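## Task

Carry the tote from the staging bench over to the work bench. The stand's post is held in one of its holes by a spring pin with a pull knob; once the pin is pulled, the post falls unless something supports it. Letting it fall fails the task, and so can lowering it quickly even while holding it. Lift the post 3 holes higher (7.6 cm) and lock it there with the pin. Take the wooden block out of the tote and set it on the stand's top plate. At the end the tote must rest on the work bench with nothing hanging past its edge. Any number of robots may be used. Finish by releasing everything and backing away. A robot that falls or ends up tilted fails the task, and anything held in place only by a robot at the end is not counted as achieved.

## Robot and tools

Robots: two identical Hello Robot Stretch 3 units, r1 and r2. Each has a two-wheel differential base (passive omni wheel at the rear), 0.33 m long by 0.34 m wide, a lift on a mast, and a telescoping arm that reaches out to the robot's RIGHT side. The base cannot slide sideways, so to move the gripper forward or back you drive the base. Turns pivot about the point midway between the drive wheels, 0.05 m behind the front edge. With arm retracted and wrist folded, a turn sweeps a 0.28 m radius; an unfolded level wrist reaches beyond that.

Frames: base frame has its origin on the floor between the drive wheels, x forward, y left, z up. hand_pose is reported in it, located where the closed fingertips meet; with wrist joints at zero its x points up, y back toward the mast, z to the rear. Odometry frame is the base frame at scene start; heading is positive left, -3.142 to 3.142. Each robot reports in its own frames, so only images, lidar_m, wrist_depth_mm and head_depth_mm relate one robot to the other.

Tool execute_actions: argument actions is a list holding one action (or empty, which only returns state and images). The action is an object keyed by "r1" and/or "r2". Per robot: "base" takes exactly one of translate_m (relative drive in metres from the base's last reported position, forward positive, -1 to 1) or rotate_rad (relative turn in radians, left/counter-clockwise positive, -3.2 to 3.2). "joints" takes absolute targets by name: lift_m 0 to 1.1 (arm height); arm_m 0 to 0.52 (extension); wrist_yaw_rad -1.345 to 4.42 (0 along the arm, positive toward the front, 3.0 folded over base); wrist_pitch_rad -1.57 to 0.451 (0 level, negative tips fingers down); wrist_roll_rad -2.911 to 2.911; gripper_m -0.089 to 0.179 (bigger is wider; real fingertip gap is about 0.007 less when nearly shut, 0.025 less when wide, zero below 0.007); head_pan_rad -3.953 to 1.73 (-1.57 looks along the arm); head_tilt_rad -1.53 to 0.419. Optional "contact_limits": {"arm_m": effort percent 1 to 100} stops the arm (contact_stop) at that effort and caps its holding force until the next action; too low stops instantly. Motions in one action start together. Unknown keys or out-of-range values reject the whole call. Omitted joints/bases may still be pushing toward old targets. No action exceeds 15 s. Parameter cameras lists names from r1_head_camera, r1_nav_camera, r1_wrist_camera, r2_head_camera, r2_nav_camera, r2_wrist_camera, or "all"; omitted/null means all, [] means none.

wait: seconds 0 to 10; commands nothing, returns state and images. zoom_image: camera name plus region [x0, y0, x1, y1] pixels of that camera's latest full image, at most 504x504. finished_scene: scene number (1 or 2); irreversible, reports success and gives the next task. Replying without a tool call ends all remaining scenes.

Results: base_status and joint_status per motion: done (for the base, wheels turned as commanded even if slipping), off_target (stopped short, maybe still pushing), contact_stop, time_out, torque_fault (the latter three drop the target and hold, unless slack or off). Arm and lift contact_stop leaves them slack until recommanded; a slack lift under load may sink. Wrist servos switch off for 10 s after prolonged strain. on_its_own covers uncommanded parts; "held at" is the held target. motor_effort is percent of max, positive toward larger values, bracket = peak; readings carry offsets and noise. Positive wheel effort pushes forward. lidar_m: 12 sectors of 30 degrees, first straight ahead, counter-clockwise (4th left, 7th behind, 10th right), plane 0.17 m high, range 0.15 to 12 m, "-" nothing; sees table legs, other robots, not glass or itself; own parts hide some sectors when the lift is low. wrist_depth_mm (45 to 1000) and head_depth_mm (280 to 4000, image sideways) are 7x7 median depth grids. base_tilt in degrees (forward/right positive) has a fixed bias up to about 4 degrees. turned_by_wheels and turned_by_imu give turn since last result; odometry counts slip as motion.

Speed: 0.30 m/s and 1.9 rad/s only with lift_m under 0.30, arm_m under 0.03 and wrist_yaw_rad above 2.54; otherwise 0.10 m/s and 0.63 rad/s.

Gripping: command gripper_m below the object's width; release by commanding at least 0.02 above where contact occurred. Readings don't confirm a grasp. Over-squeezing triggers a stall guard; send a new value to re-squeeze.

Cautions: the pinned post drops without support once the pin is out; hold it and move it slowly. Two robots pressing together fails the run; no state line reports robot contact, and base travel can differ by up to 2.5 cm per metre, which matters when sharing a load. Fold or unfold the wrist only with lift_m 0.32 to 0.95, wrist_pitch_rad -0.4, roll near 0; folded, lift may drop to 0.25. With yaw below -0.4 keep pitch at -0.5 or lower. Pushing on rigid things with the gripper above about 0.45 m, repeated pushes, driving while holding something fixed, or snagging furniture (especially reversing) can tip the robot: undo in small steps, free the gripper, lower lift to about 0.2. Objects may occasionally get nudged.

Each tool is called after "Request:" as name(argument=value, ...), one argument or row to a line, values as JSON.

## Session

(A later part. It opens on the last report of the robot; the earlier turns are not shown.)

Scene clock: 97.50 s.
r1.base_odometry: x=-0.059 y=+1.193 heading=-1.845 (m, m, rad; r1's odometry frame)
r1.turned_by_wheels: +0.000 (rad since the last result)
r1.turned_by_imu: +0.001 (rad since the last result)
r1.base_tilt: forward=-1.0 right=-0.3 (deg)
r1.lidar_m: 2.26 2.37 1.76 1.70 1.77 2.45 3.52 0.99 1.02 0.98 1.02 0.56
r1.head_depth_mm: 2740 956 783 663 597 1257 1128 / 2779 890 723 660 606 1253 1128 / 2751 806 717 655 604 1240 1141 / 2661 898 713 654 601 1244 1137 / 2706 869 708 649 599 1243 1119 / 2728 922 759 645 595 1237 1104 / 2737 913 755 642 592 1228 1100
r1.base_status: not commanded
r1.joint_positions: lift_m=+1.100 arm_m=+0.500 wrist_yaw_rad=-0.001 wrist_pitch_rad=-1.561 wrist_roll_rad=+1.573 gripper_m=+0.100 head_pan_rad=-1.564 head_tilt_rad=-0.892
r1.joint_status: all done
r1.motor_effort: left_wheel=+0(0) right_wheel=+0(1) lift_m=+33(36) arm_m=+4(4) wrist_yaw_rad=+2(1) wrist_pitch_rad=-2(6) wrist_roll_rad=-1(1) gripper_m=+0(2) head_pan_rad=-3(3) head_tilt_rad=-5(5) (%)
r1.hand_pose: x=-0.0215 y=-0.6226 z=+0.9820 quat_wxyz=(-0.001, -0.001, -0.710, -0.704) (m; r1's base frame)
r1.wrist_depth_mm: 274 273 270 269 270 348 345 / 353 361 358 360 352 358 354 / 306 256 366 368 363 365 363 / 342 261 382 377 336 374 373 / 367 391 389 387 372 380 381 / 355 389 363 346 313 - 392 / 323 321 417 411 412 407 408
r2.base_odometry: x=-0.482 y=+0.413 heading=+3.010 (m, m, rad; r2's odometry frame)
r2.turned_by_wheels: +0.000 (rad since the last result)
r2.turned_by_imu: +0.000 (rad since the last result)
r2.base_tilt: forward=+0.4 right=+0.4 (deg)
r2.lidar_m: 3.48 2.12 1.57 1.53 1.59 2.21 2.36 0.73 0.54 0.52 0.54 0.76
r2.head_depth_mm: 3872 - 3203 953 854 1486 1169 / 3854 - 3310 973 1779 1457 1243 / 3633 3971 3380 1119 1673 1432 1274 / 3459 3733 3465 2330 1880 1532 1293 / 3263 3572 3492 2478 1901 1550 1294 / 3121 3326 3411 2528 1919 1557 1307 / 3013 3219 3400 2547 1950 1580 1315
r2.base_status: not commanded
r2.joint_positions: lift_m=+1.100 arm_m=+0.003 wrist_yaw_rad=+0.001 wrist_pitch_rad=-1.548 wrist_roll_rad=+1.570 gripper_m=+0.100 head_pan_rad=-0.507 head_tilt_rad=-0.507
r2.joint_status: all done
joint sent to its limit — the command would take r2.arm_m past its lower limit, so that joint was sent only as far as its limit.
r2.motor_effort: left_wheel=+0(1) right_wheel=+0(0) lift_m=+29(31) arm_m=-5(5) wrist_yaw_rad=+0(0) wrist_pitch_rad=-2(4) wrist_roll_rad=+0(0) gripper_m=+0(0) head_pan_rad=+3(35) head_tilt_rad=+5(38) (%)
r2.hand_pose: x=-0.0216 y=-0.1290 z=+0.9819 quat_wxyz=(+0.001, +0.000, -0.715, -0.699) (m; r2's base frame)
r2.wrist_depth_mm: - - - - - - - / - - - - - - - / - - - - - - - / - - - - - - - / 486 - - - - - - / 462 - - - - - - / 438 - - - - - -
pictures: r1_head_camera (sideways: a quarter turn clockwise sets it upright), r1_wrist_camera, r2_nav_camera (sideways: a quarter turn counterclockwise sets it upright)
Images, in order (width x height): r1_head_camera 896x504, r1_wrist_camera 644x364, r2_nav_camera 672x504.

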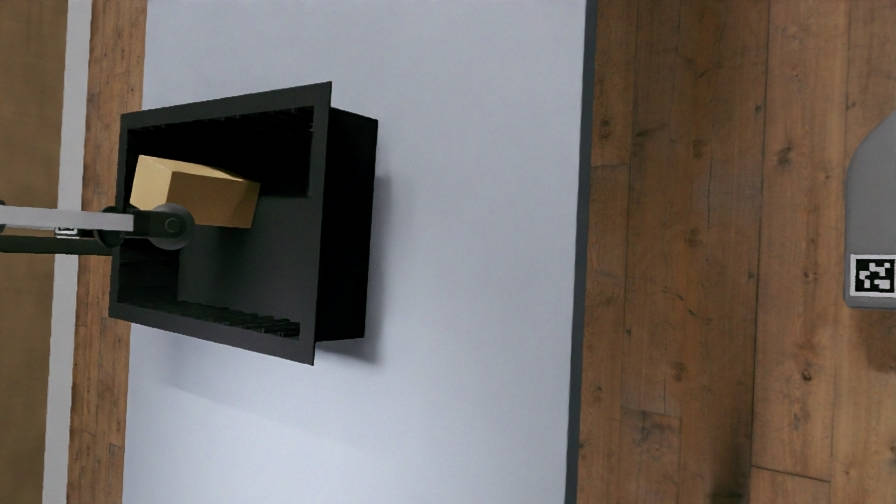

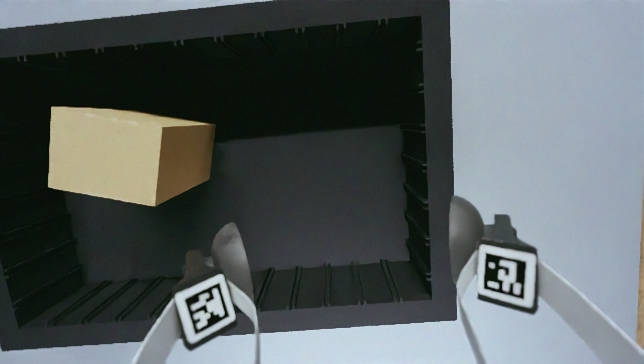

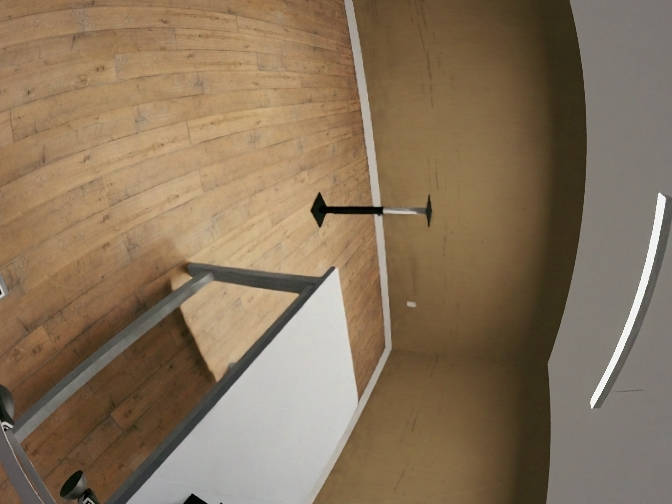

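Request:
execute_actions(
  actions=[],
)

Scene clock: 97.87 s.
r1.base_odometry: x=-0.059 y=+1.193 heading=-1.845 (m, m, rad; r1's odometry frame)
r1.turned_by_wheels: +0.000 (rad since the last result)
r1.turned_by_imu: +0.000 (rad since the last result)
r1.base_tilt: forward=-1.1 right=-0.3 (deg)
r1.lidar_m: 2.26 2.38 1.75 1.70 1.77 2.46 3.52 0.99 1.02 0.98 1.03 0.56
r1.head_depth_mm: 2741 956 781 663 597 1258 1126 / 2750 890 722 658 607 1253 1121 / 2765 804 718 656 603 1248 1135 / 2661 902 715 652 601 1240 1140 / 2731 870 707 650 598 1236 1121 / 2732 918 760 645 596 1230 1108 / 2718 912 755 642 593 1231 1101
r1.base_status: not commanded
r1.joint_positions: lift_m=+1.100 arm_m=+0.500 wrist_yaw_rad=-0.001 wrist_pitch_rad=-1.561 wrist_roll_rad=+1.573 gripper_m=+0.100 head_pan_rad=-1.564 head_tilt_rad=-0.892
r1.joint_status: all done
r1.motor_effort: left_wheel=+0(0) right_wheel=+0(1) lift_m=+33(36) arm_m=+3(4) wrist_yaw_rad=+0(1) wrist_pitch_rad=-2(6) wrist_roll_rad=-1(1) gripper_m=+0(2) head_pan_rad=-3(3) head_tilt_rad=-5(5) (%)
r1.hand_pose: x=-0.0215 y=-0.6226 z=+0.9820 quat_wxyz=(-0.001, -0.001, -0.710, -0.704) (m; r1's base frame)
r1.wrist_depth_mm: 274 273 270 269 268 347 343 / 353 364 363 357 355 356 354 / 308 255 366 365 363 364 363 / 343 260 376 378 334 373 373 / 370 393 387 387 372 384 381 / 352 391 361 350 314 - 391 / 327 322 420 415 413 408 405
r2.base_odometry: x=-0.482 y=+0.413 heading=+3.010 (m, m, rad; r2's odometry frame)
r2.turned_by_wheels: +0.000 (rad since the last result)
r2.turned_by_imu: +0.000 (rad since the last result)
r2.base_tilt: forward=+0.5 right=+0.6 (deg)
r2.lidar_m: 3.48 2.12 1.58 1.53 1.60 2.22 2.36 0.72 0.54 0.52 0.54 0.76
r2.head_depth_mm: 3913 - 3227 952 852 1474 1166 / 3843 - 3291 971 1778 1452 1239 / 3652 3992 3393 1118 1680 1441 1275 / 3406 3764 3467 2350 1863 1534 1284 / 3250 3567 3516 2487 1908 1541 1297 / 3120 3341 3428 2537 1935 1571 1310 / 2995 3209 3368 2565 1950 1586 1321
r2.base_status: not commanded
r2.joint_positions: lift_m=+1.100 arm_m=+0.003 wrist_yaw_rad=+0.001 wrist_pitch_rad=-1.548 wrist_roll_rad=+1.570 gripper_m=+0.100 head_pan_rad=-0.507 head_tilt_rad=-0.507
r2.joint_status: all done
joint sent to its limit — the command would take r2.arm_m past its lower limit, so that joint was sent only as far as its limit.
r2.motor_effort: left_wheel=+1(1) right_wheel=+0(0) lift_m=+29(31) arm_m=-5(5) wrist_yaw_rad=+0(0) wrist_pitch_rad=-3(4) wrist_roll_rad=+0(0) gripper_m=+0(0) head_pan_rad=+3(35) head_tilt_rad=+4(38) (%)
r2.hand_pose: x=-0.0216 y=-0.1290 z=+0.9819 quat_wxyz=(+0.001, +0.000, -0.715, -0.699) (m; r2's base frame)
r2.wrist_depth_mm: - - - - - - - / - - - - - - - / - - - - - - - / - - - - - - - / 482 - - - - - - / 461 - - - - - - / 437 - - - - - -
pictures: r1_head_camera (sideways: a quarter turn clockwise sets it upright), r1_nav_camera (sideways: a quarter turn counterclockwise sets it upright), r1_wrist_camera, r2_head_camera (sideways: a quarter turn clockwise sets it upright), r2_nav_camera (sideways: a quarter turn counterclockwise sets it upright), r2_wrist_camera
Images, in order (width x height): r1_head_camera 896x504, r1_nav_camera 672x504, r1_wrist_camera 644x364, r2_head_camera 896x504, r2_nav_camera 672x504, r2_wrist_camera 644x364.

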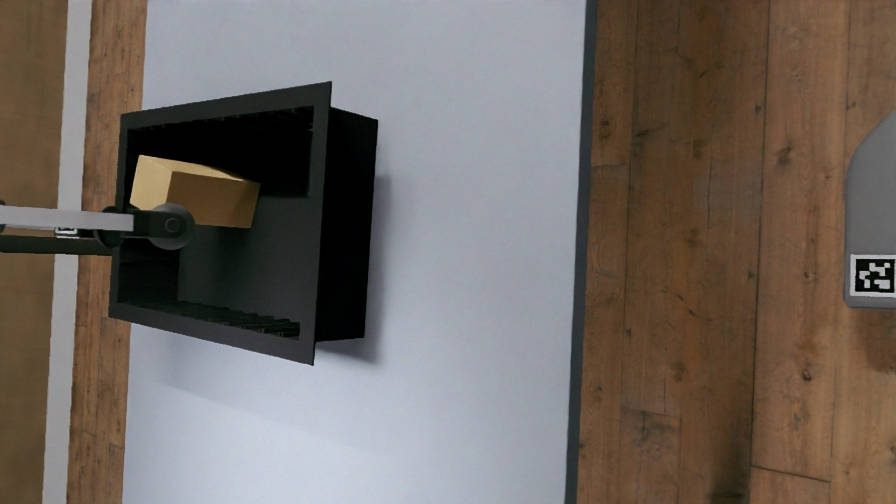

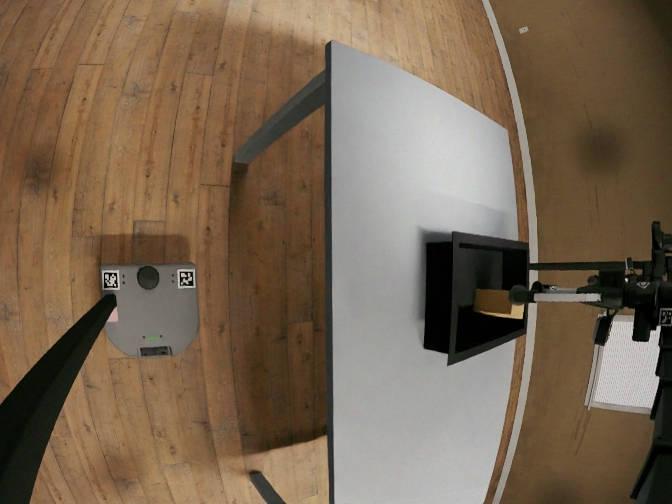

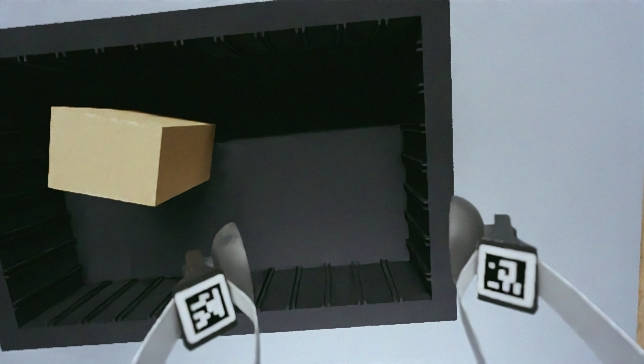

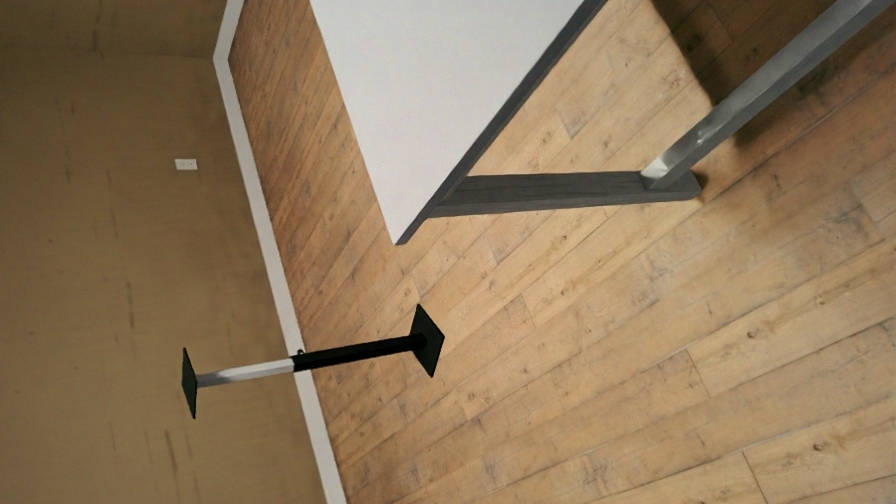

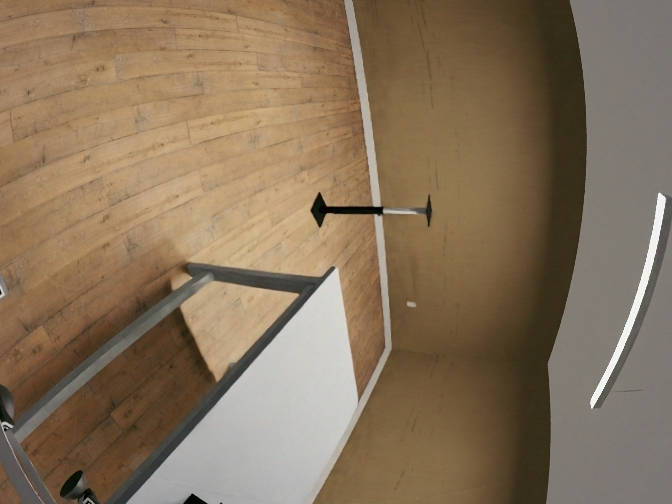

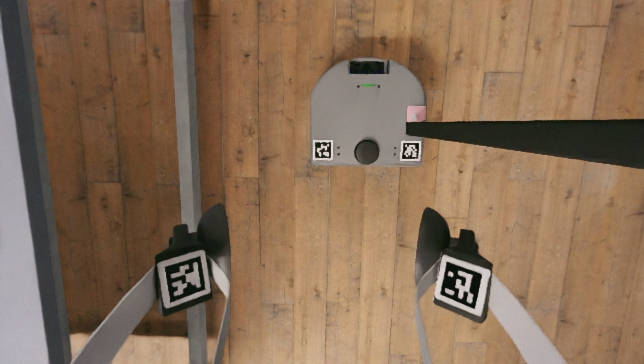

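Request:
execute_actions(
  actions=[
    {"r1":{"base":{"translate_m":-1},"joints":{"arm_m":0}},"r2":{"base":{"translate_m":1}}},
  ],
  cameras=[],
)

Request:
execute_actions(
  actions=[
    {"r1":{"base":{"translate_m":-1}},"r2":{"base":{"translate_m":1}}},
  ],
  cameras=[],
)

Request:
execute_actions(
  actions=[
    {"r1":{"base":{"translate_m":-0.27},"joints":{"wrist_pitch_rad":0,"wrist_roll_rad":0,"lift_m":0.5,"gripper_m":0.06,"head_tilt_rad":-0.6}},"r2":{"base":{"translate_m":0.27},"joints":{"wrist_pitch_rad":0,"wrist_roll_rad":0,"lift_m":0.8,"head_pan_rad":-1.57,"head_tilt_rad":-0.5}}},
  ],
  cameras=["r1_head_camera","r1_wrist_camera","r2_head_camera","r2_wrist_camera"],
)

Scene clock: 109.47 s.
r1.base_odometry: x=+0.211 y=+2.156 heading=-1.845 (m, m, rad; r1's odometry frame)
r1.turned_by_wheels: +0.000 (rad since the last result)
r1.turned_by_imu: +0.002 (rad since the last result)
r1.base_tilt: forward=-0.9 right=-0.4 (deg)
r1.lidar_m: 1.49 2.39 1.77 1.71 1.78 2.47 2.53 1.49 3.16 0.32 1.01 1.39
r1.head_depth_mm: - - - - 1393 1256 1127 / - - - - - 1232 1122 / - - - - - - - / 2640 960 806 - - 1246 1148 / 2740 928 793 - 1017 1196 1121 / 2706 919 759 646 583 1233 1106 / 2709 913 753 643 592 1230 1103
r1.base_status: done
r1.joint_positions: lift_m=+1.100 arm_m=+0.002 wrist_yaw_rad=-0.001 wrist_pitch_rad=-1.563 wrist_roll_rad=+1.573 gripper_m=+0.100 head_pan_rad=-1.564 head_tilt_rad=-0.892
r1.joint_status: all done
joint sent to its limit — the command would take r1.arm_m past its lower limit, so that joint was sent only as far as its limit.
r1.motor_effort: left_wheel=+1(2) right_wheel=+0(6) lift_m=+33(32) arm_m=-4(5) wrist_yaw_rad=+1(1) wrist_pitch_rad=-2(2) wrist_roll_rad=-1(1) gripper_m=+1(0) head_pan_rad=-2(2) head_tilt_rad=-4(5) (%)
r1.hand_pose: x=-0.0215 y=-0.1248 z=+0.9820 quat_wxyz=(-0.001, -0.001, -0.710, -0.705) (m; r1's base frame)
r1.wrist_depth_mm: - - - - - - - / - - - - - - - / - - - - - - - / - - - - - - - / 400 400 - - - - - / 411 410 - - - - - / 424 422 - - - - -
r2.base_odometry: x=-1.474 y=+0.545 heading=+3.010 (m, m, rad; r2's odometry frame)
r2.turned_by_wheels: +0.000 (rad since the last result)
r2.turned_by_imu: -0.001 (rad since the last result)
r2.base_tilt: forward=+0.4 right=+0.5 (deg)
r2.lidar_m: 2.46 2.10 1.56 1.51 1.57 2.19 3.36 0.75 0.56 0.54 3.45 1.39
r2.head_depth_mm: 2836 3182 3205 2329 1811 1485 1245 / 2695 2984 3122 2368 1826 1489 1264 / 2543 2790 3014 2211 1794 1509 1268 / 2408 2641 2917 2422 1880 1526 1282 / 2332 2513 2725 2464 1903 1541 1301 / 2202 2363 2623 2531 1926 1559 1306 / 2100 2256 2459 2576 1950 1579 1320
r2.base_status: done
r2.joint_positions: lift_m=+1.100 arm_m=+0.003 wrist_yaw_rad=+0.001 wrist_pitch_rad=-1.548 wrist_roll_rad=+1.570 gripper_m=+0.100 head_pan_rad=-0.507 head_tilt_rad=-0.507
r2.joint_status: not commanded
r2.motor_effort: left_wheel=+1(6) right_wheel=-1(3) lift_m=+29(29) arm_m=-5(5) wrist_yaw_rad=+0(0) wrist_pitch_rad=-3(3) wrist_roll_rad=+0(1) gripper_m=+0(0) head_pan_rad=+4(2) head_tilt_rad=+4(5) (%)
r2.hand_pose: x=-0.0216 y=-0.1290 z=+0.9819 quat_wxyz=(+0.001, +0.000, -0.715, -0.699) (m; r2's base frame)
r2.wrist_depth_mm: - - - - - - - / - - - - - - - / - - - - - - - / - - - - - - - / - - - - - - - / - - - - - - - / - - - - - - -
pictures: none
No camera images: the call's "cameras" was empty. Leave "cameras" out to get every camera's image.

Scene clock: 120.77 s.
r1.base_odometry: x=+0.481 y=+3.119 heading=-1.845 (m, m, rad; r1's odometry frame)
r1.turned_by_wheels: +0.000 (rad since the last result)
r1.turned_by_imu: +0.001 (rad since the last result)
r1.base_tilt: forward=-0.9 right=-0.4 (deg)
r1.lidar_m: 2.47 2.42 1.78 1.72 1.80 1.59 1.53 1.59 0.83 1.52 1.43 1.06
r1.head_depth_mm: - - - - 1405 1257 1129 / - - - - - 1238 1125 / - - - - - - - / 2679 2236 1772 - - 1246 1148 / 2697 2314 1880 - 1338 1242 1114 / 2698 2266 1880 1604 1393 1234 1107 / 2700 2263 1871 1594 1386 1232 1105
r1.base_status: done
r1.joint_positions: lift_m=+1.100 arm_m=+0.002 wrist_yaw_rad=-0.001 wrist_pitch_rad=-1.563 wrist_roll_rad=+1.573 gripper_m=+0.100 head_pan_rad=-1.564 head_tilt_rad=-0.892
r1.joint_status: not commanded
r1.motor_effort: left_wheel=+1(3) right_wheel=-1(5) lift_m=+32(32) arm_m=-3(4) wrist_yaw_rad=+0(1) wrist_pitch_rad=-2(1) wrist_roll_rad=-1(1) gripper_m=+0(0) head_pan_rad=-2(3) head_tilt_rad=-4(5) (%)
r1.hand_pose: x=-0.0215 y=-0.1248 z=+0.9820 quat_wxyz=(-0.001, -0.001, -0.710, -0.705) (m; r1's base frame)
r1.wrist_depth_mm: - - - - - - - / - - - - - - - / - - - - - - - / - - - - - - - / - - - - - - - / - - - - - - - / - - - - - - -
r2.base_odometry: x=-2.465 y=+0.676 heading=+3.010 (m, m, rad; r2's odometry frame)
r2.turned_by_wheels: +0.000 (rad since the last result)
r2.turned_by_imu: -0.001 (rad since the last result)
r2.base_tilt: forward=+0.6 right=+0.6 (deg)
r2.lidar_m: 1.46 1.53 1.53 1.48 1.54 2.16 2.05 1.23 1.63 0.76 0.76 1.51
r2.head_depth_mm: 1673 1857 2088 2237 1808 1477 1255 / 1576 1747 1932 2143 1831 1491 1262 / 1492 1640 1804 2022 1863 1505 1269 / 1418 1541 1699 1882 1877 1541 1288 / 1343 1460 1600 1774 1861 1542 1294 / 1279 1384 1506 1656 1796 1560 1304 / 1229 1316 1434 1564 1720 1577 1318
r2.base_status: done
r2.joint_positions: lift_m=+1.100 arm_m=+0.003 wrist_yaw_rad=+0.001 wrist_pitch_rad=-1.548 wrist_roll_rad=+1.570 gripper_m=+0.100 head_pan_rad=-0.507 head_tilt_rad=-0.507
r2.joint_status: not commanded
r2.motor_effort: left_wheel=+1(5) right_wheel=-1(5) lift_m=+28(29) arm_m=-5(5) wrist_yaw_rad=+0(1) wrist_pitch_rad=-3(3) wrist_roll_rad=+0(0) gripper_m=+0(0) head_pan_rad=+3(2) head_tilt_rad=+4(5) (%)
r2.hand_pose: x=-0.0216 y=-0.1290 z=+0.9819 quat_wxyz=(+0.001, +0.000, -0.715, -0.699) (m; r2's base frame)
r2.wrist_depth_mm: - - - - - - - / - - - - - - - / - - - - - - - / - - - - - - - / - - - - - - - / - - - - - - - / - - - - - - -
pictures: none
No camera images: the call's "cameras" was empty. Leave "cameras" out to get every camera's image.

Scene clock: 127.07 s.
r1.base_odometry: x=+0.554 y=+3.379 heading=-1.844 (m, m, rad; r1's odometry frame)
r1.turned_by_wheels: +0.000 (rad since the last result)
r1.turned_by_imu: +0.001 (rad since the last result)
r1.base_tilt: forward=-1.0 right=-0.5 (deg)
r1.lidar_m: 1.32 2.42 1.79 1.73 1.77 1.30 1.26 1.32 1.81 0.78 3.15 1.33
r1.head_depth_mm: 2592 2886 3091 2249 1758 1447 1232 / 2583 2861 3076 2224 1755 1441 1228 / 2581 2835 3064 2218 1746 1438 1220 / 2510 1543 2849 1767 1590 1352 1216 / 2556 2925 2977 2100 1731 1419 1213 / 2623 2892 2958 2177 1721 1420 1211 / 2635 2927 2935 2155 1716 1412 1204
r1.base_status: done
r1.joint_positions: lift_m=+0.500 arm_m=+0.002 wrist_yaw_rad=-0.001 wrist_pitch_rad=-0.024 wrist_roll_rad=+0.005 gripper_m=+0.060 head_pan_rad=-1.564 head_tilt_rad=-0.606
r1.joint_status: all done
r1.motor_effort: left_wheel=+1(3) right_wheel=-1(5) lift_m=+22(27) arm_m=-4(4) wrist_yaw_rad=+1(1) wrist_pitch_rad=+7(7) wrist_roll_rad=-2(4) gripper_m=+0(92) head_pan_rad=-3(3) head_tilt_rad=+4(30) (%)
r1.hand_pose: x=-0.0216 y=-0.4028 z=+0.6087 quat_wxyz=(+0.705, +0.009, -0.709, -0.009) (m; r1's base frame)
r1.wrist_depth_mm: - - - - - - - / - - - - - - - / - - - - - - - / - - - - - - - / - - - - - - - / - - - - - - - / - - - - - 959 923
r2.base_odometry: x=-2.733 y=+0.711 heading=+3.010 (m, m, rad; r2's odometry frame)
r2.turned_by_wheels: +0.000 (rad since the last result)
r2.turned_by_imu: -0.001 (rad since the last result)
r2.base_tilt: forward=+0.5 right=+0.5 (deg)
r2.lidar_m: 1.19 1.25 1.53 1.48 1.54 2.16 2.07 1.48 3.42 0.73 1.67 1.23
r2.head_depth_mm: 2832 3156 3230 2309 1805 1479 1272 / 2858 3170 3302 2096 1838 1464 - / 2850 3146 3176 853 1741 1441 - / 2822 3086 1666 2406 1814 1490 1288 / 2851 3130 3320 2469 1903 1546 1295 / 2852 3179 3394 2526 1942 1555 1309 / 2847 3094 3297 2545 1961 1583 1322
r2.base_status: done
r2.joint_positions: lift_m=+0.800 arm_m=+0.003 wrist_yaw_rad=+0.001 wrist_pitch_rad=-0.022 wrist_roll_rad=+0.006 gripper_m=+0.100 head_pan_rad=-1.563 head_tilt_rad=-0.507
r2.joint_status: all done
r2.motor_effort: left_wheel=+1(5) right_wheel=-1(5) lift_m=+23(25) arm_m=-5(5) wrist_yaw_rad=-1(0) wrist_pitch_rad=+11(9) wrist_roll_rad=-2(5) gripper_m=+0(0) head_pan_rad=-2(36) head_tilt_rad=+5(7) (%)
r2.hand_pose: x=-0.0213 y=-0.4033 z=+0.9092 quat_wxyz=(+0.705, +0.008, -0.709, -0.008) (m; r2's base frame)
r2.wrist_depth_mm: - - - - - - - / - - - - - - - / - - - - - - - / - - - - - - - / - - - - - - - / - - - - - - - / - - - - - - -
pictures: r1_head_camera (sideways: a quarter turn clockwise sets it upright), r1_wrist_camera, r2_head_camera (sideways: a quarter turn clockwise sets it upright), r2_wrist_camera
Images, in order (width x height): r1_head_camera 896x504, r1_wrist_camera 644x364, r2_head_camera 896x504, r2_wrist_camera 644x364.

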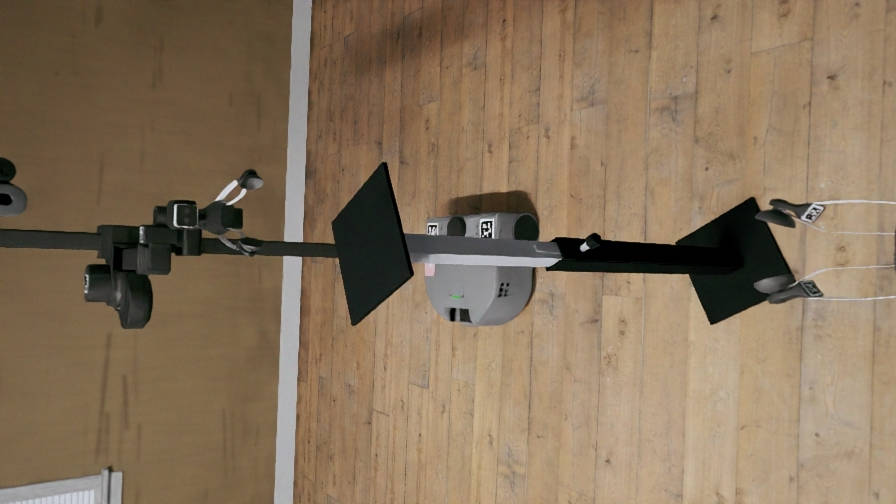

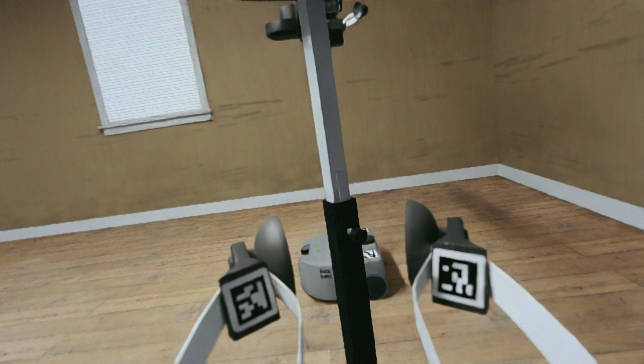

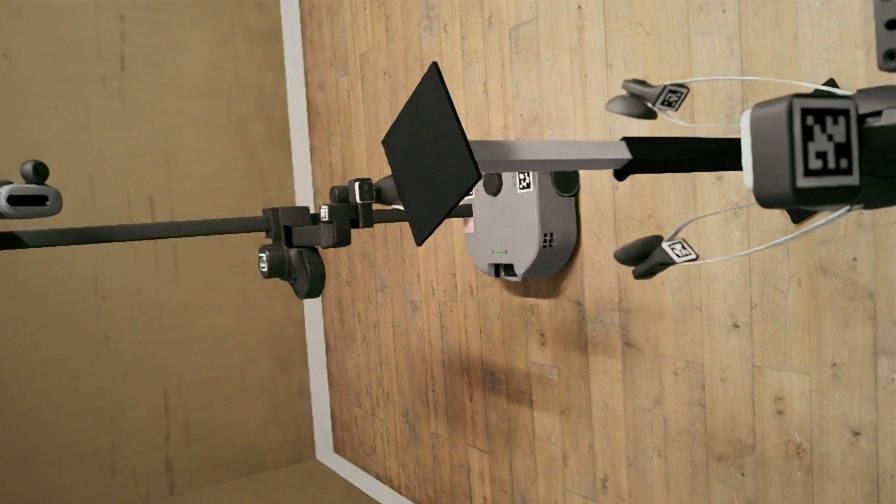

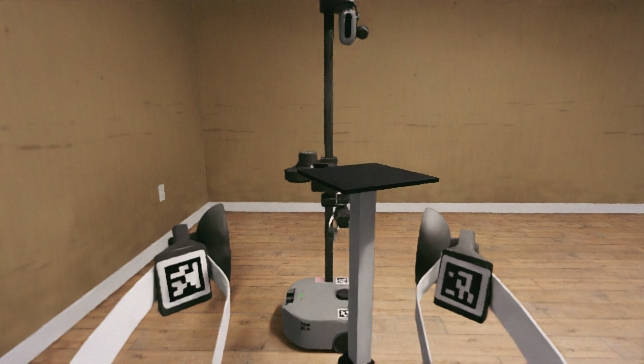

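Request:
execute_actions(
  actions=[
    {"r1":{"base":{"translate_m":-0.02},"joints":{"arm_m":0.24}},"r2":{"base":{"translate_m":-0.05},"joints":{"lift_m":0.72,"arm_m":0.28}}},
  ],
  cameras=["r1_wrist_camera","r2_wrist_camera"],
)

Scene clock: 130.50 s.
r1.base_odometry: x=+0.560 y=+3.398 heading=-1.844 (m, m, rad; r1's odometry frame)
r1.turned_by_wheels: +0.000 (rad since the last result)
r1.turned_by_imu: +0.001 (rad since the last result)
r1.base_tilt: forward=-1.0 right=-0.3 (deg)
r1.lidar_m: 1.35 2.43 1.79 1.73 1.74 1.29 1.25 1.29 1.79 0.78 3.17 1.36
r1.head_depth_mm: 2570 2879 3065 2242 1756 1450 1230 / 2576 2883 3049 2219 1757 1443 1228 / 2605 2892 3022 2211 1748 1492 1168 / 2524 2810 1037 1773 1594 1340 1190 / 2594 1481 2979 1958 1729 1419 1216 / 2603 2900 2979 2169 1724 1419 1210 / 2619 2905 2942 2148 1719 1418 1208
r1.base_status: done
r1.joint_positions: lift_m=+0.500 arm_m=+0.240 wrist_yaw_rad=-0.001 wrist_pitch_rad=-0.024 wrist_roll_rad=+0.005 gripper_m=+0.060 head_pan_rad=-1.564 head_tilt_rad=-0.606
r1.joint_status: all done
r1.motor_effort: left_wheel=+1(3) right_wheel=+0(5) lift_m=+22(22) arm_m=+4(2) wrist_yaw_rad=+2(2) wrist_pitch_rad=+7(7) wrist_roll_rad=-2(2) gripper_m=+0(0) head_pan_rad=-3(2) head_tilt_rad=+4(3) (%)
r1.hand_pose: x=-0.0216 y=-0.6402 z=+0.6088 quat_wxyz=(+0.706, +0.008, -0.708, -0.009) (m; r1's base frame)
r1.wrist_depth_mm: - - - 531 - - - / - - - - - - - / - - - - - - - / - - - - - - - / - - - - - - - / - - - 335 - - - / - - - 346 - 955 923
r2.base_odometry: x=-2.683 y=+0.705 heading=+3.010 (m, m, rad; r2's odometry frame)
r2.turned_by_wheels: +0.000 (rad since the last result)
r2.turned_by_imu: +0.000 (rad since the last result)
r2.base_tilt: forward=+0.5 right=+0.6 (deg)
r2.lidar_m: 1.24 1.30 1.53 1.48 1.54 2.16 2.07 1.43 3.42 0.73 1.74 1.28
r2.head_depth_mm: 2841 3132 3201 2300 1843 - 1218 / 2846 3160 3307 2278 1955 1421 1257 / 2845 3146 3286 855 - 1433 1237 / 1439 3075 1676 1257 1808 1529 1283 / 2871 3167 3148 2485 1895 1545 1296 / 2851 3139 3416 2529 1940 1555 1309 / 2858 3157 3318 2562 1964 1582 1322
r2.base_status: done
r2.joint_positions: lift_m=+0.720 arm_m=+0.280 wrist_yaw_rad=+0.001 wrist_pitch_rad=-0.021 wrist_roll_rad=+0.005 gripper_m=+0.100 head_pan_rad=-1.563 head_tilt_rad=-0.507
r2.joint_status: all done
r2.motor_effort: left_wheel=+1(3) right_wheel=+0(4) lift_m=+23(25) arm_m=+6(6) wrist_yaw_rad=+0(0) wrist_pitch_rad=+10(10) wrist_roll_rad=-1(2) gripper_m=-1(0) head_pan_rad=-1(3) head_tilt_rad=+5(4) (%)
r2.hand_pose: x=-0.0213 y=-0.6803 z=+0.8294 quat_wxyz=(+0.705, +0.008, -0.709, -0.007) (m; r2's base frame)
r2.wrist_depth_mm: - - - - - - - / - - - - - - - / - - - 293 - - - / - - - 223 - - - / - - - 238 - - - / - - - 246 - - - / - - - 257 - - -
pictures: r1_wrist_camera, r2_wrist_camera
Images, in order (width x height): r1_wrist_camera 644x364, r2_wrist_camera 644x364.

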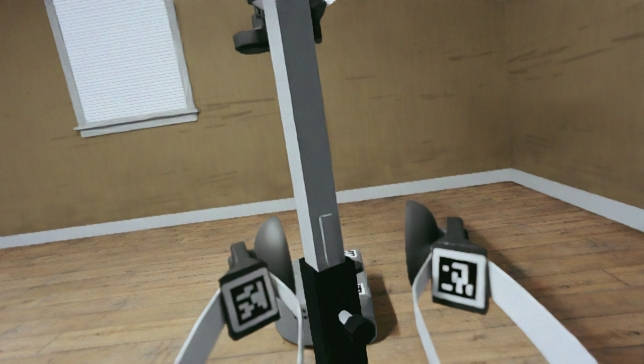

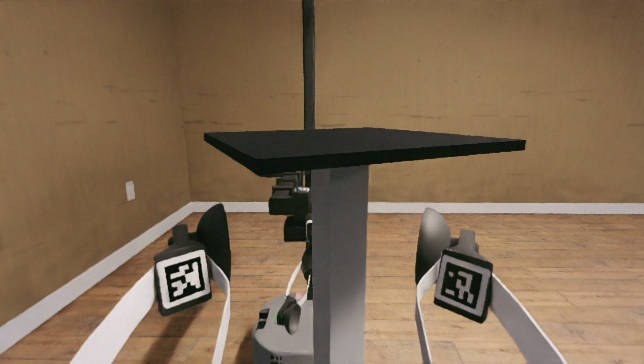

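Request:
execute_actions(
  actions=[
    {"r1":{"joints":{"lift_m":0.43,"arm_m":0.28}},"r2":{"joints":{"lift_m":0.69,"arm_m":0.35}}},
  ],
  cameras=[],
)

Request:
execute_actions(
  actions=[
    {"r2":{"joints":{"gripper_m":-0.035}}},
  ],
  cameras=["r1_wrist_camera","r2_wrist_camera"],
)

Scene clock: 132.30 s.
r1.base_odometry: x=+0.560 y=+3.398 heading=-1.844 (m, m, rad; r1's odometry frame)
r1.turned_by_wheels: +0.000 (rad since the last result)
r1.turned_by_imu: +0.000 (rad since the last result)
r1.base_tilt: forward=-0.8 right=-0.5 (deg)
r1.lidar_m: 1.34 2.43 1.80 1.73 1.74 1.29 1.24 1.29 1.78 0.78 3.17 1.35
r1.head_depth_mm: 2574 2886 3086 2243 1765 1449 1230 / 2597 2870 3032 2236 1754 1438 1228 / 2595 2908 3053 2207 1746 1471 1173 / 2546 2847 997 1767 1636 1333 1191 / 2603 1511 2827 1945 1733 1427 1213 / 2613 2913 2974 2162 1719 1425 1212 / 2626 2895 2905 2162 1717 1420 1213
r1.base_status: not commanded
r1.joint_positions: lift_m=+0.430 arm_m=+0.280 wrist_yaw_rad=-0.001 wrist_pitch_rad=-0.023 wrist_roll_rad=+0.005 gripper_m=+0.060 head_pan_rad=-1.564 head_tilt_rad=-0.606
r1.joint_status: all done
r1.motor_effort: left_wheel=+1(1) right_wheel=-1(0) lift_m=+22(22) arm_m=+5(6) wrist_yaw_rad=+1(2) wrist_pitch_rad=+7(7) wrist_roll_rad=-2(1) gripper_m=-1(1) head_pan_rad=-3(2) head_tilt_rad=+3(3) (%)
r1.hand_pose: x=-0.0216 y=-0.6802 z=+0.5389 quat_wxyz=(+0.706, +0.008, -0.708, -0.009) (m; r1's base frame)
r1.wrist_depth_mm: - - - - - - - / - - - - - - - / - - - 275 - - - / - - - 292 - - - / - - - 279 - - - / - - - 284 - - - / - - 987 300 932 855 822
r2.base_odometry: x=-2.683 y=+0.705 heading=+3.010 (m, m, rad; r2's odometry frame)
r2.turned_by_wheels: +0.000 (rad since the last result)
r2.turned_by_imu: +0.000 (rad since the last result)
r2.base_tilt: forward=+0.5 right=+0.6 (deg)
r2.lidar_m: 1.25 1.30 1.53 1.48 1.54 2.15 2.06 1.43 3.44 0.73 1.73 1.28
r2.head_depth_mm: 2857 3141 3186 2304 1814 1553 1227 / 2843 3136 3247 2270 - 1458 1257 / 2863 3111 3282 845 - 1410 1241 / 1441 3096 1802 1315 1786 1530 1288 / 2861 3136 3300 2467 1871 1542 1306 / 2833 3160 3383 2500 1933 1555 1306 / 2843 3147 3363 2567 1946 1580 1317
r2.base_status: not commanded
r2.joint_positions: lift_m=+0.690 arm_m=+0.350 wrist_yaw_rad=+0.001 wrist_pitch_rad=-0.021 wrist_roll_rad=+0.005 gripper_m=+0.100 head_pan_rad=-1.563 head_tilt_rad=-0.507
r2.joint_status: all done
r2.motor_effort: left_wheel=+1(1) right_wheel=+0(0) lift_m=+24(24) arm_m=+6(6) wrist_yaw_rad=+0(1) wrist_pitch_rad=+10(10) wrist_roll_rad=-2(2) gripper_m=+0(1) head_pan_rad=-3(2) head_tilt_rad=+5(4) (%)
r2.hand_pose: x=-0.0213 y=-0.7503 z=+0.7994 quat_wxyz=(+0.705, +0.008, -0.709, -0.007) (m; r2's base frame)
r2.wrist_depth_mm: - - - - - - - / - - 65 66 73 103 112 / - - - 146 - - - / - - - 152 - - - / - - - 157 - - - / - - - 164 - - - / - - - 170 - - -
pictures: none
No camera images: the call's "cameras" was empty. Leave "cameras" out to get every camera's image.

Scene clock: 134.13 s.
r1.base_odometry: x=+0.560 y=+3.398 heading=-1.844 (m, m, rad; r1's odometry frame)
r1.turned_by_wheels: +0.000 (rad since the last result)
r1.turned_by_imu: +0.000 (rad since the last result)
r1.base_tilt: forward=-1.0 right=-0.4 (deg)
r1.lidar_m: 1.34 2.42 1.79 1.73 1.75 1.29 1.24 1.30 1.78 0.78 3.17 1.35
r1.head_depth_mm: 2593 2877 3090 2243 1769 1451 1232 / 2614 2900 3046 2235 1755 1445 1226 / 2589 2859 3037 2218 1748 1477 1175 / 2520 2850 1025 976 1629 1339 1197 / 2588 1513 2827 1955 1732 1420 1218 / 2604 2881 2977 2173 1715 1422 1212 / 2588 2899 2938 2159 1706 1414 1204
r1.base_status: not commanded
r1.joint_positions: lift_m=+0.430 arm_m=+0.280 wrist_yaw_rad=-0.001 wrist_pitch_rad=-0.023 wrist_roll_rad=+0.005 gripper_m=+0.060 head_pan_rad=-1.564 head_tilt_rad=-0.606
r1.joint_status: not commanded
r1.motor_effort: left_wheel=+1(1) right_wheel=+0(1) lift_m=+22(22) arm_m=+5(4) wrist_yaw_rad=+1(1) wrist_pitch_rad=+7(7) wrist_roll_rad=-2(2) gripper_m=+0(0) head_pan_rad=-2(2) head_tilt_rad=+3(3) (%)
r1.hand_pose: x=-0.0216 y=-0.6802 z=+0.5389 quat_wxyz=(+0.706, +0.008, -0.708, -0.009) (m; r1's base frame)
r1.wrist_depth_mm: - - - - - - - / - - - - - - - / - - - 276 - - - / - - - 293 - - - / - - - 281 - - - / - - - 283 - - - / - - 990 300 921 863 820
r2.base_odometry: x=-2.683 y=+0.705 heading=+3.009 (m, m, rad; r2's odometry frame)
r2.turned_by_wheels: -0.001 (rad since the last result)
r2.turned_by_imu: -0.001 (rad since the last result)
r2.base_tilt: forward=+0.5 right=+0.6 (deg)
r2.lidar_m: 1.25 1.30 1.53 1.48 1.54 2.15 2.07 1.43 3.42 0.73 1.74 1.29
r2.head_depth_mm: 2827 3124 3243 2307 1860 1536 1225 / 2827 3164 3273 2267 - 1463 1258 / 2839 3128 3312 850 - 1415 1244 / 1460 3114 1781 1363 1769 1526 1286 / 2860 3170 3331 2478 1895 1554 1303 / 2875 3169 3434 2500 1918 1550 1313 / 2877 3177 3274 2535 1944 1579 1317
r2.base_status: not commanded
r2.joint_positions: lift_m=+0.690 arm_m=+0.350 wrist_yaw_rad=-0.023 wrist_pitch_rad=-0.022 wrist_roll_rad=+0.001 gripper_m=-0.034 head_pan_rad=-1.563 head_tilt_rad=-0.507
r2.joint_status: all done
r2.on_its_own: wrist_yaw_rad is at rest, and its effort (+27) is outside its rest range (-12 to +12)
r2.motor_effort: left_wheel=-6(6) right_wheel=+13(13) lift_m=+24(24) arm_m=+5(6) wrist_yaw_rad=+27(27) wrist_pitch_rad=+11(11) wrist_roll_rad=+0(2) gripper_m=-27(99) head_pan_rad=-2(2) head_tilt_rad=+4(3) (%)
r2.hand_pose: x=-0.0274 y=-0.7502 z=+0.7991 quat_wxyz=(+0.707, +0.000, -0.707, -0.016) (m; r2's base frame)
r2.wrist_depth_mm: - - - - - - - / - 103 69 69 78 105 - / - - - 145 - - - / - - - 151 - - - / - - - 154 - - - / - - - 161 - - - / - - - 169 - - -
pictures: r1_wrist_camera, r2_wrist_camera
Images, in order (width x height): r1_wrist_camera 644x364, r2_wrist_camera 644x364.

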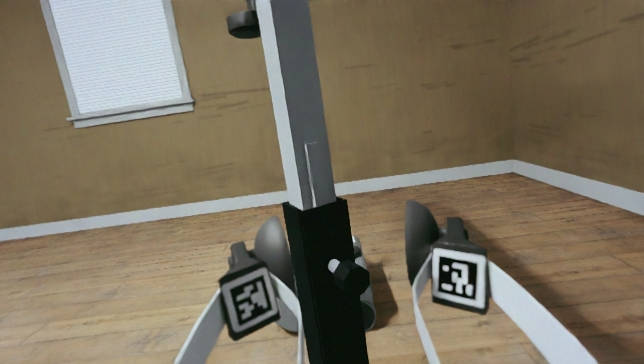

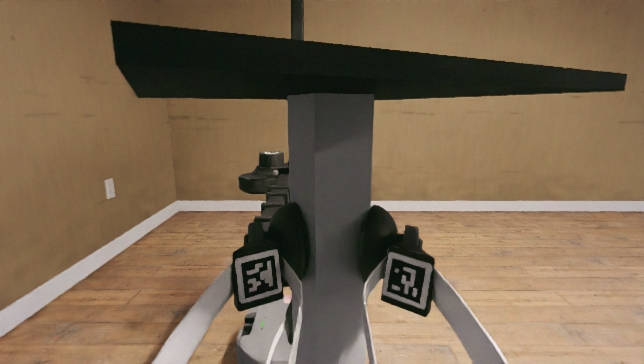

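Request:
execute_actions(
  actions=[
    {"r1":{"joints":{"lift_m":0.41,"arm_m":0.33}},"r2":{"joints":{"wrist_yaw_rad":-0.04}}},
  ],
  cameras=["r1_wrist_camera","r1_head_camera"],
)

Scene clock: 135.73 s.
r1.base_odometry: x=+0.560 y=+3.398 heading=-1.844 (m, m, rad; r1's odometry frame)
r1.turned_by_wheels: +0.000 (rad since the last result)
r1.turned_by_imu: +0.000 (rad since the last result)
r1.base_tilt: forward=-0.9 right=-0.5 (deg)
r1.lidar_m: 1.34 2.42 1.79 1.73 1.74 1.29 1.24 1.29 1.78 0.78 3.16 1.35
r1.head_depth_mm: 2620 2853 3072 2248 1754 1455 1232 / 2578 2873 3050 2244 1750 1442 1226 / 2603 2858 3038 2219 1740 1505 1209 / 2535 2834 1029 975 1593 1326 1215 / 2597 1511 2811 1942 1723 1427 1217 / 2607 2902 2975 2166 1717 1423 1215 / 2603 2904 2928 2166 1702 1415 1205
r1.base_status: not commanded
r1.joint_positions: lift_m=+0.410 arm_m=+0.330 wrist_yaw_rad=-0.001 wrist_pitch_rad=-0.023 wrist_roll_rad=+0.005 gripper_m=+0.060 head_pan_rad=-1.564 head_tilt_rad=-0.606
r1.joint_status: all done
r1.motor_effort: left_wheel=+1(1) right_wheel=-1(0) lift_m=+22(23) arm_m=+4(5) wrist_yaw_rad=+1(1) wrist_pitch_rad=+7(7) wrist_roll_rad=-2(2) gripper_m=+0(0) head_pan_rad=-3(4) head_tilt_rad=+4(4) (%)
r1.hand_pose: x=-0.0216 y=-0.7302 z=+0.5189 quat_wxyz=(+0.706, +0.008, -0.708, -0.009) (m; r1's base frame)
r1.wrist_depth_mm: - - - - - - - / - - - - - - - / - - - 224 - - - / - - - 224 - - - / - - - 225 - - - / - - - 223 - - 997 / - - 950 241 881 823 787
r2.base_odometry: x=-2.683 y=+0.705 heading=+3.010 (m, m, rad; r2's odometry frame)
r2.turned_by_wheels: +0.000 (rad since the last result)
r2.turned_by_imu: +0.000 (rad since the last result)
r2.base_tilt: forward=+0.5 right=+0.5 (deg)
r2.lidar_m: 1.24 1.30 1.53 1.48 1.54 2.15 2.07 1.43 3.43 0.73 1.73 1.28
r2.head_depth_mm: 2832 3115 3225 2298 1827 1556 1227 / 2860 3145 3270 2265 - 1453 1254 / 2852 3137 3332 848 - 1430 1241 / 1433 3090 1800 1270 1764 1525 1290 / 2851 3134 3351 2485 1901 1541 1297 / 2871 3173 3408 2529 1931 1555 1307 / 2870 3165 3326 2577 1970 1579 1316
r2.base_status: not commanded
r2.joint_positions: lift_m=+0.690 arm_m=+0.350 wrist_yaw_rad=-0.040 wrist_pitch_rad=-0.022 wrist_roll_rad=+0.001 gripper_m=-0.028 head_pan_rad=-1.563 head_tilt_rad=-0.507
r2.joint_status: all done
r2.on_its_own: gripper_m is held at -0.029, not at your -0.035, by its stall guard, which is still easing
r2.motor_effort: left_wheel=-3(7) right_wheel=+7(12) lift_m=+23(23) arm_m=+5(6) wrist_yaw_rad=+1(24) wrist_pitch_rad=+11(11) wrist_roll_rad=+0(0) gripper_m=-23(27) head_pan_rad=-2(3) head_tilt_rad=+4(4) (%)
r2.hand_pose: x=-0.0318 y=-0.7501 z=+0.7991 quat_wxyz=(+0.707, -0.006, -0.707, -0.022) (m; r2's base frame)
r2.wrist_depth_mm: - - - - - - - / - 104 69 69 80 105 - / - - - 147 - - - / - - - 152 - - - / - - - 154 - - - / - - - 161 - - - / - - - 169 - - -
pictures: r1_head_camera (sideways: a quarter turn clockwise sets it upright), r1_wrist_camera
Images, in order (width x height): r1_head_camera 896x504, r1_wrist_camera 644x364.

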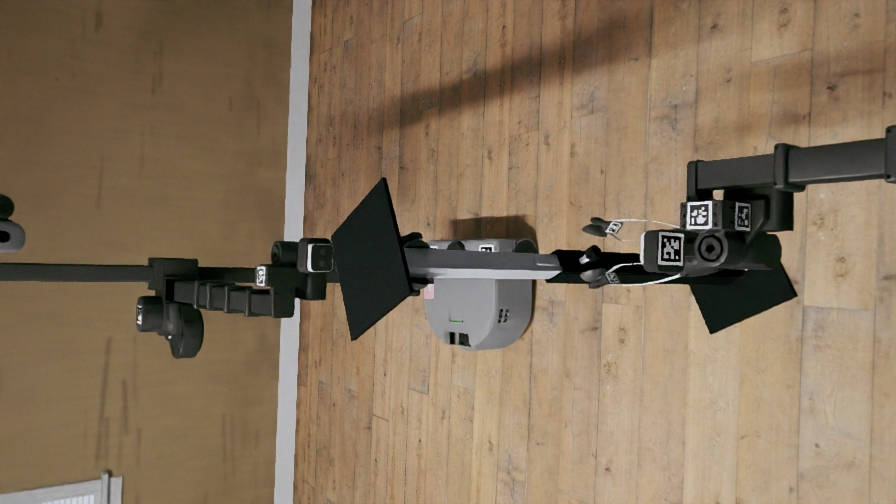

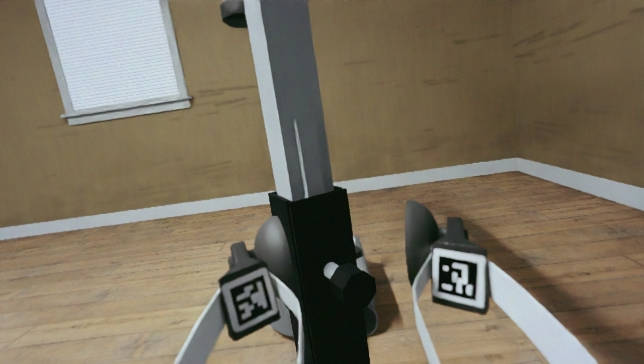

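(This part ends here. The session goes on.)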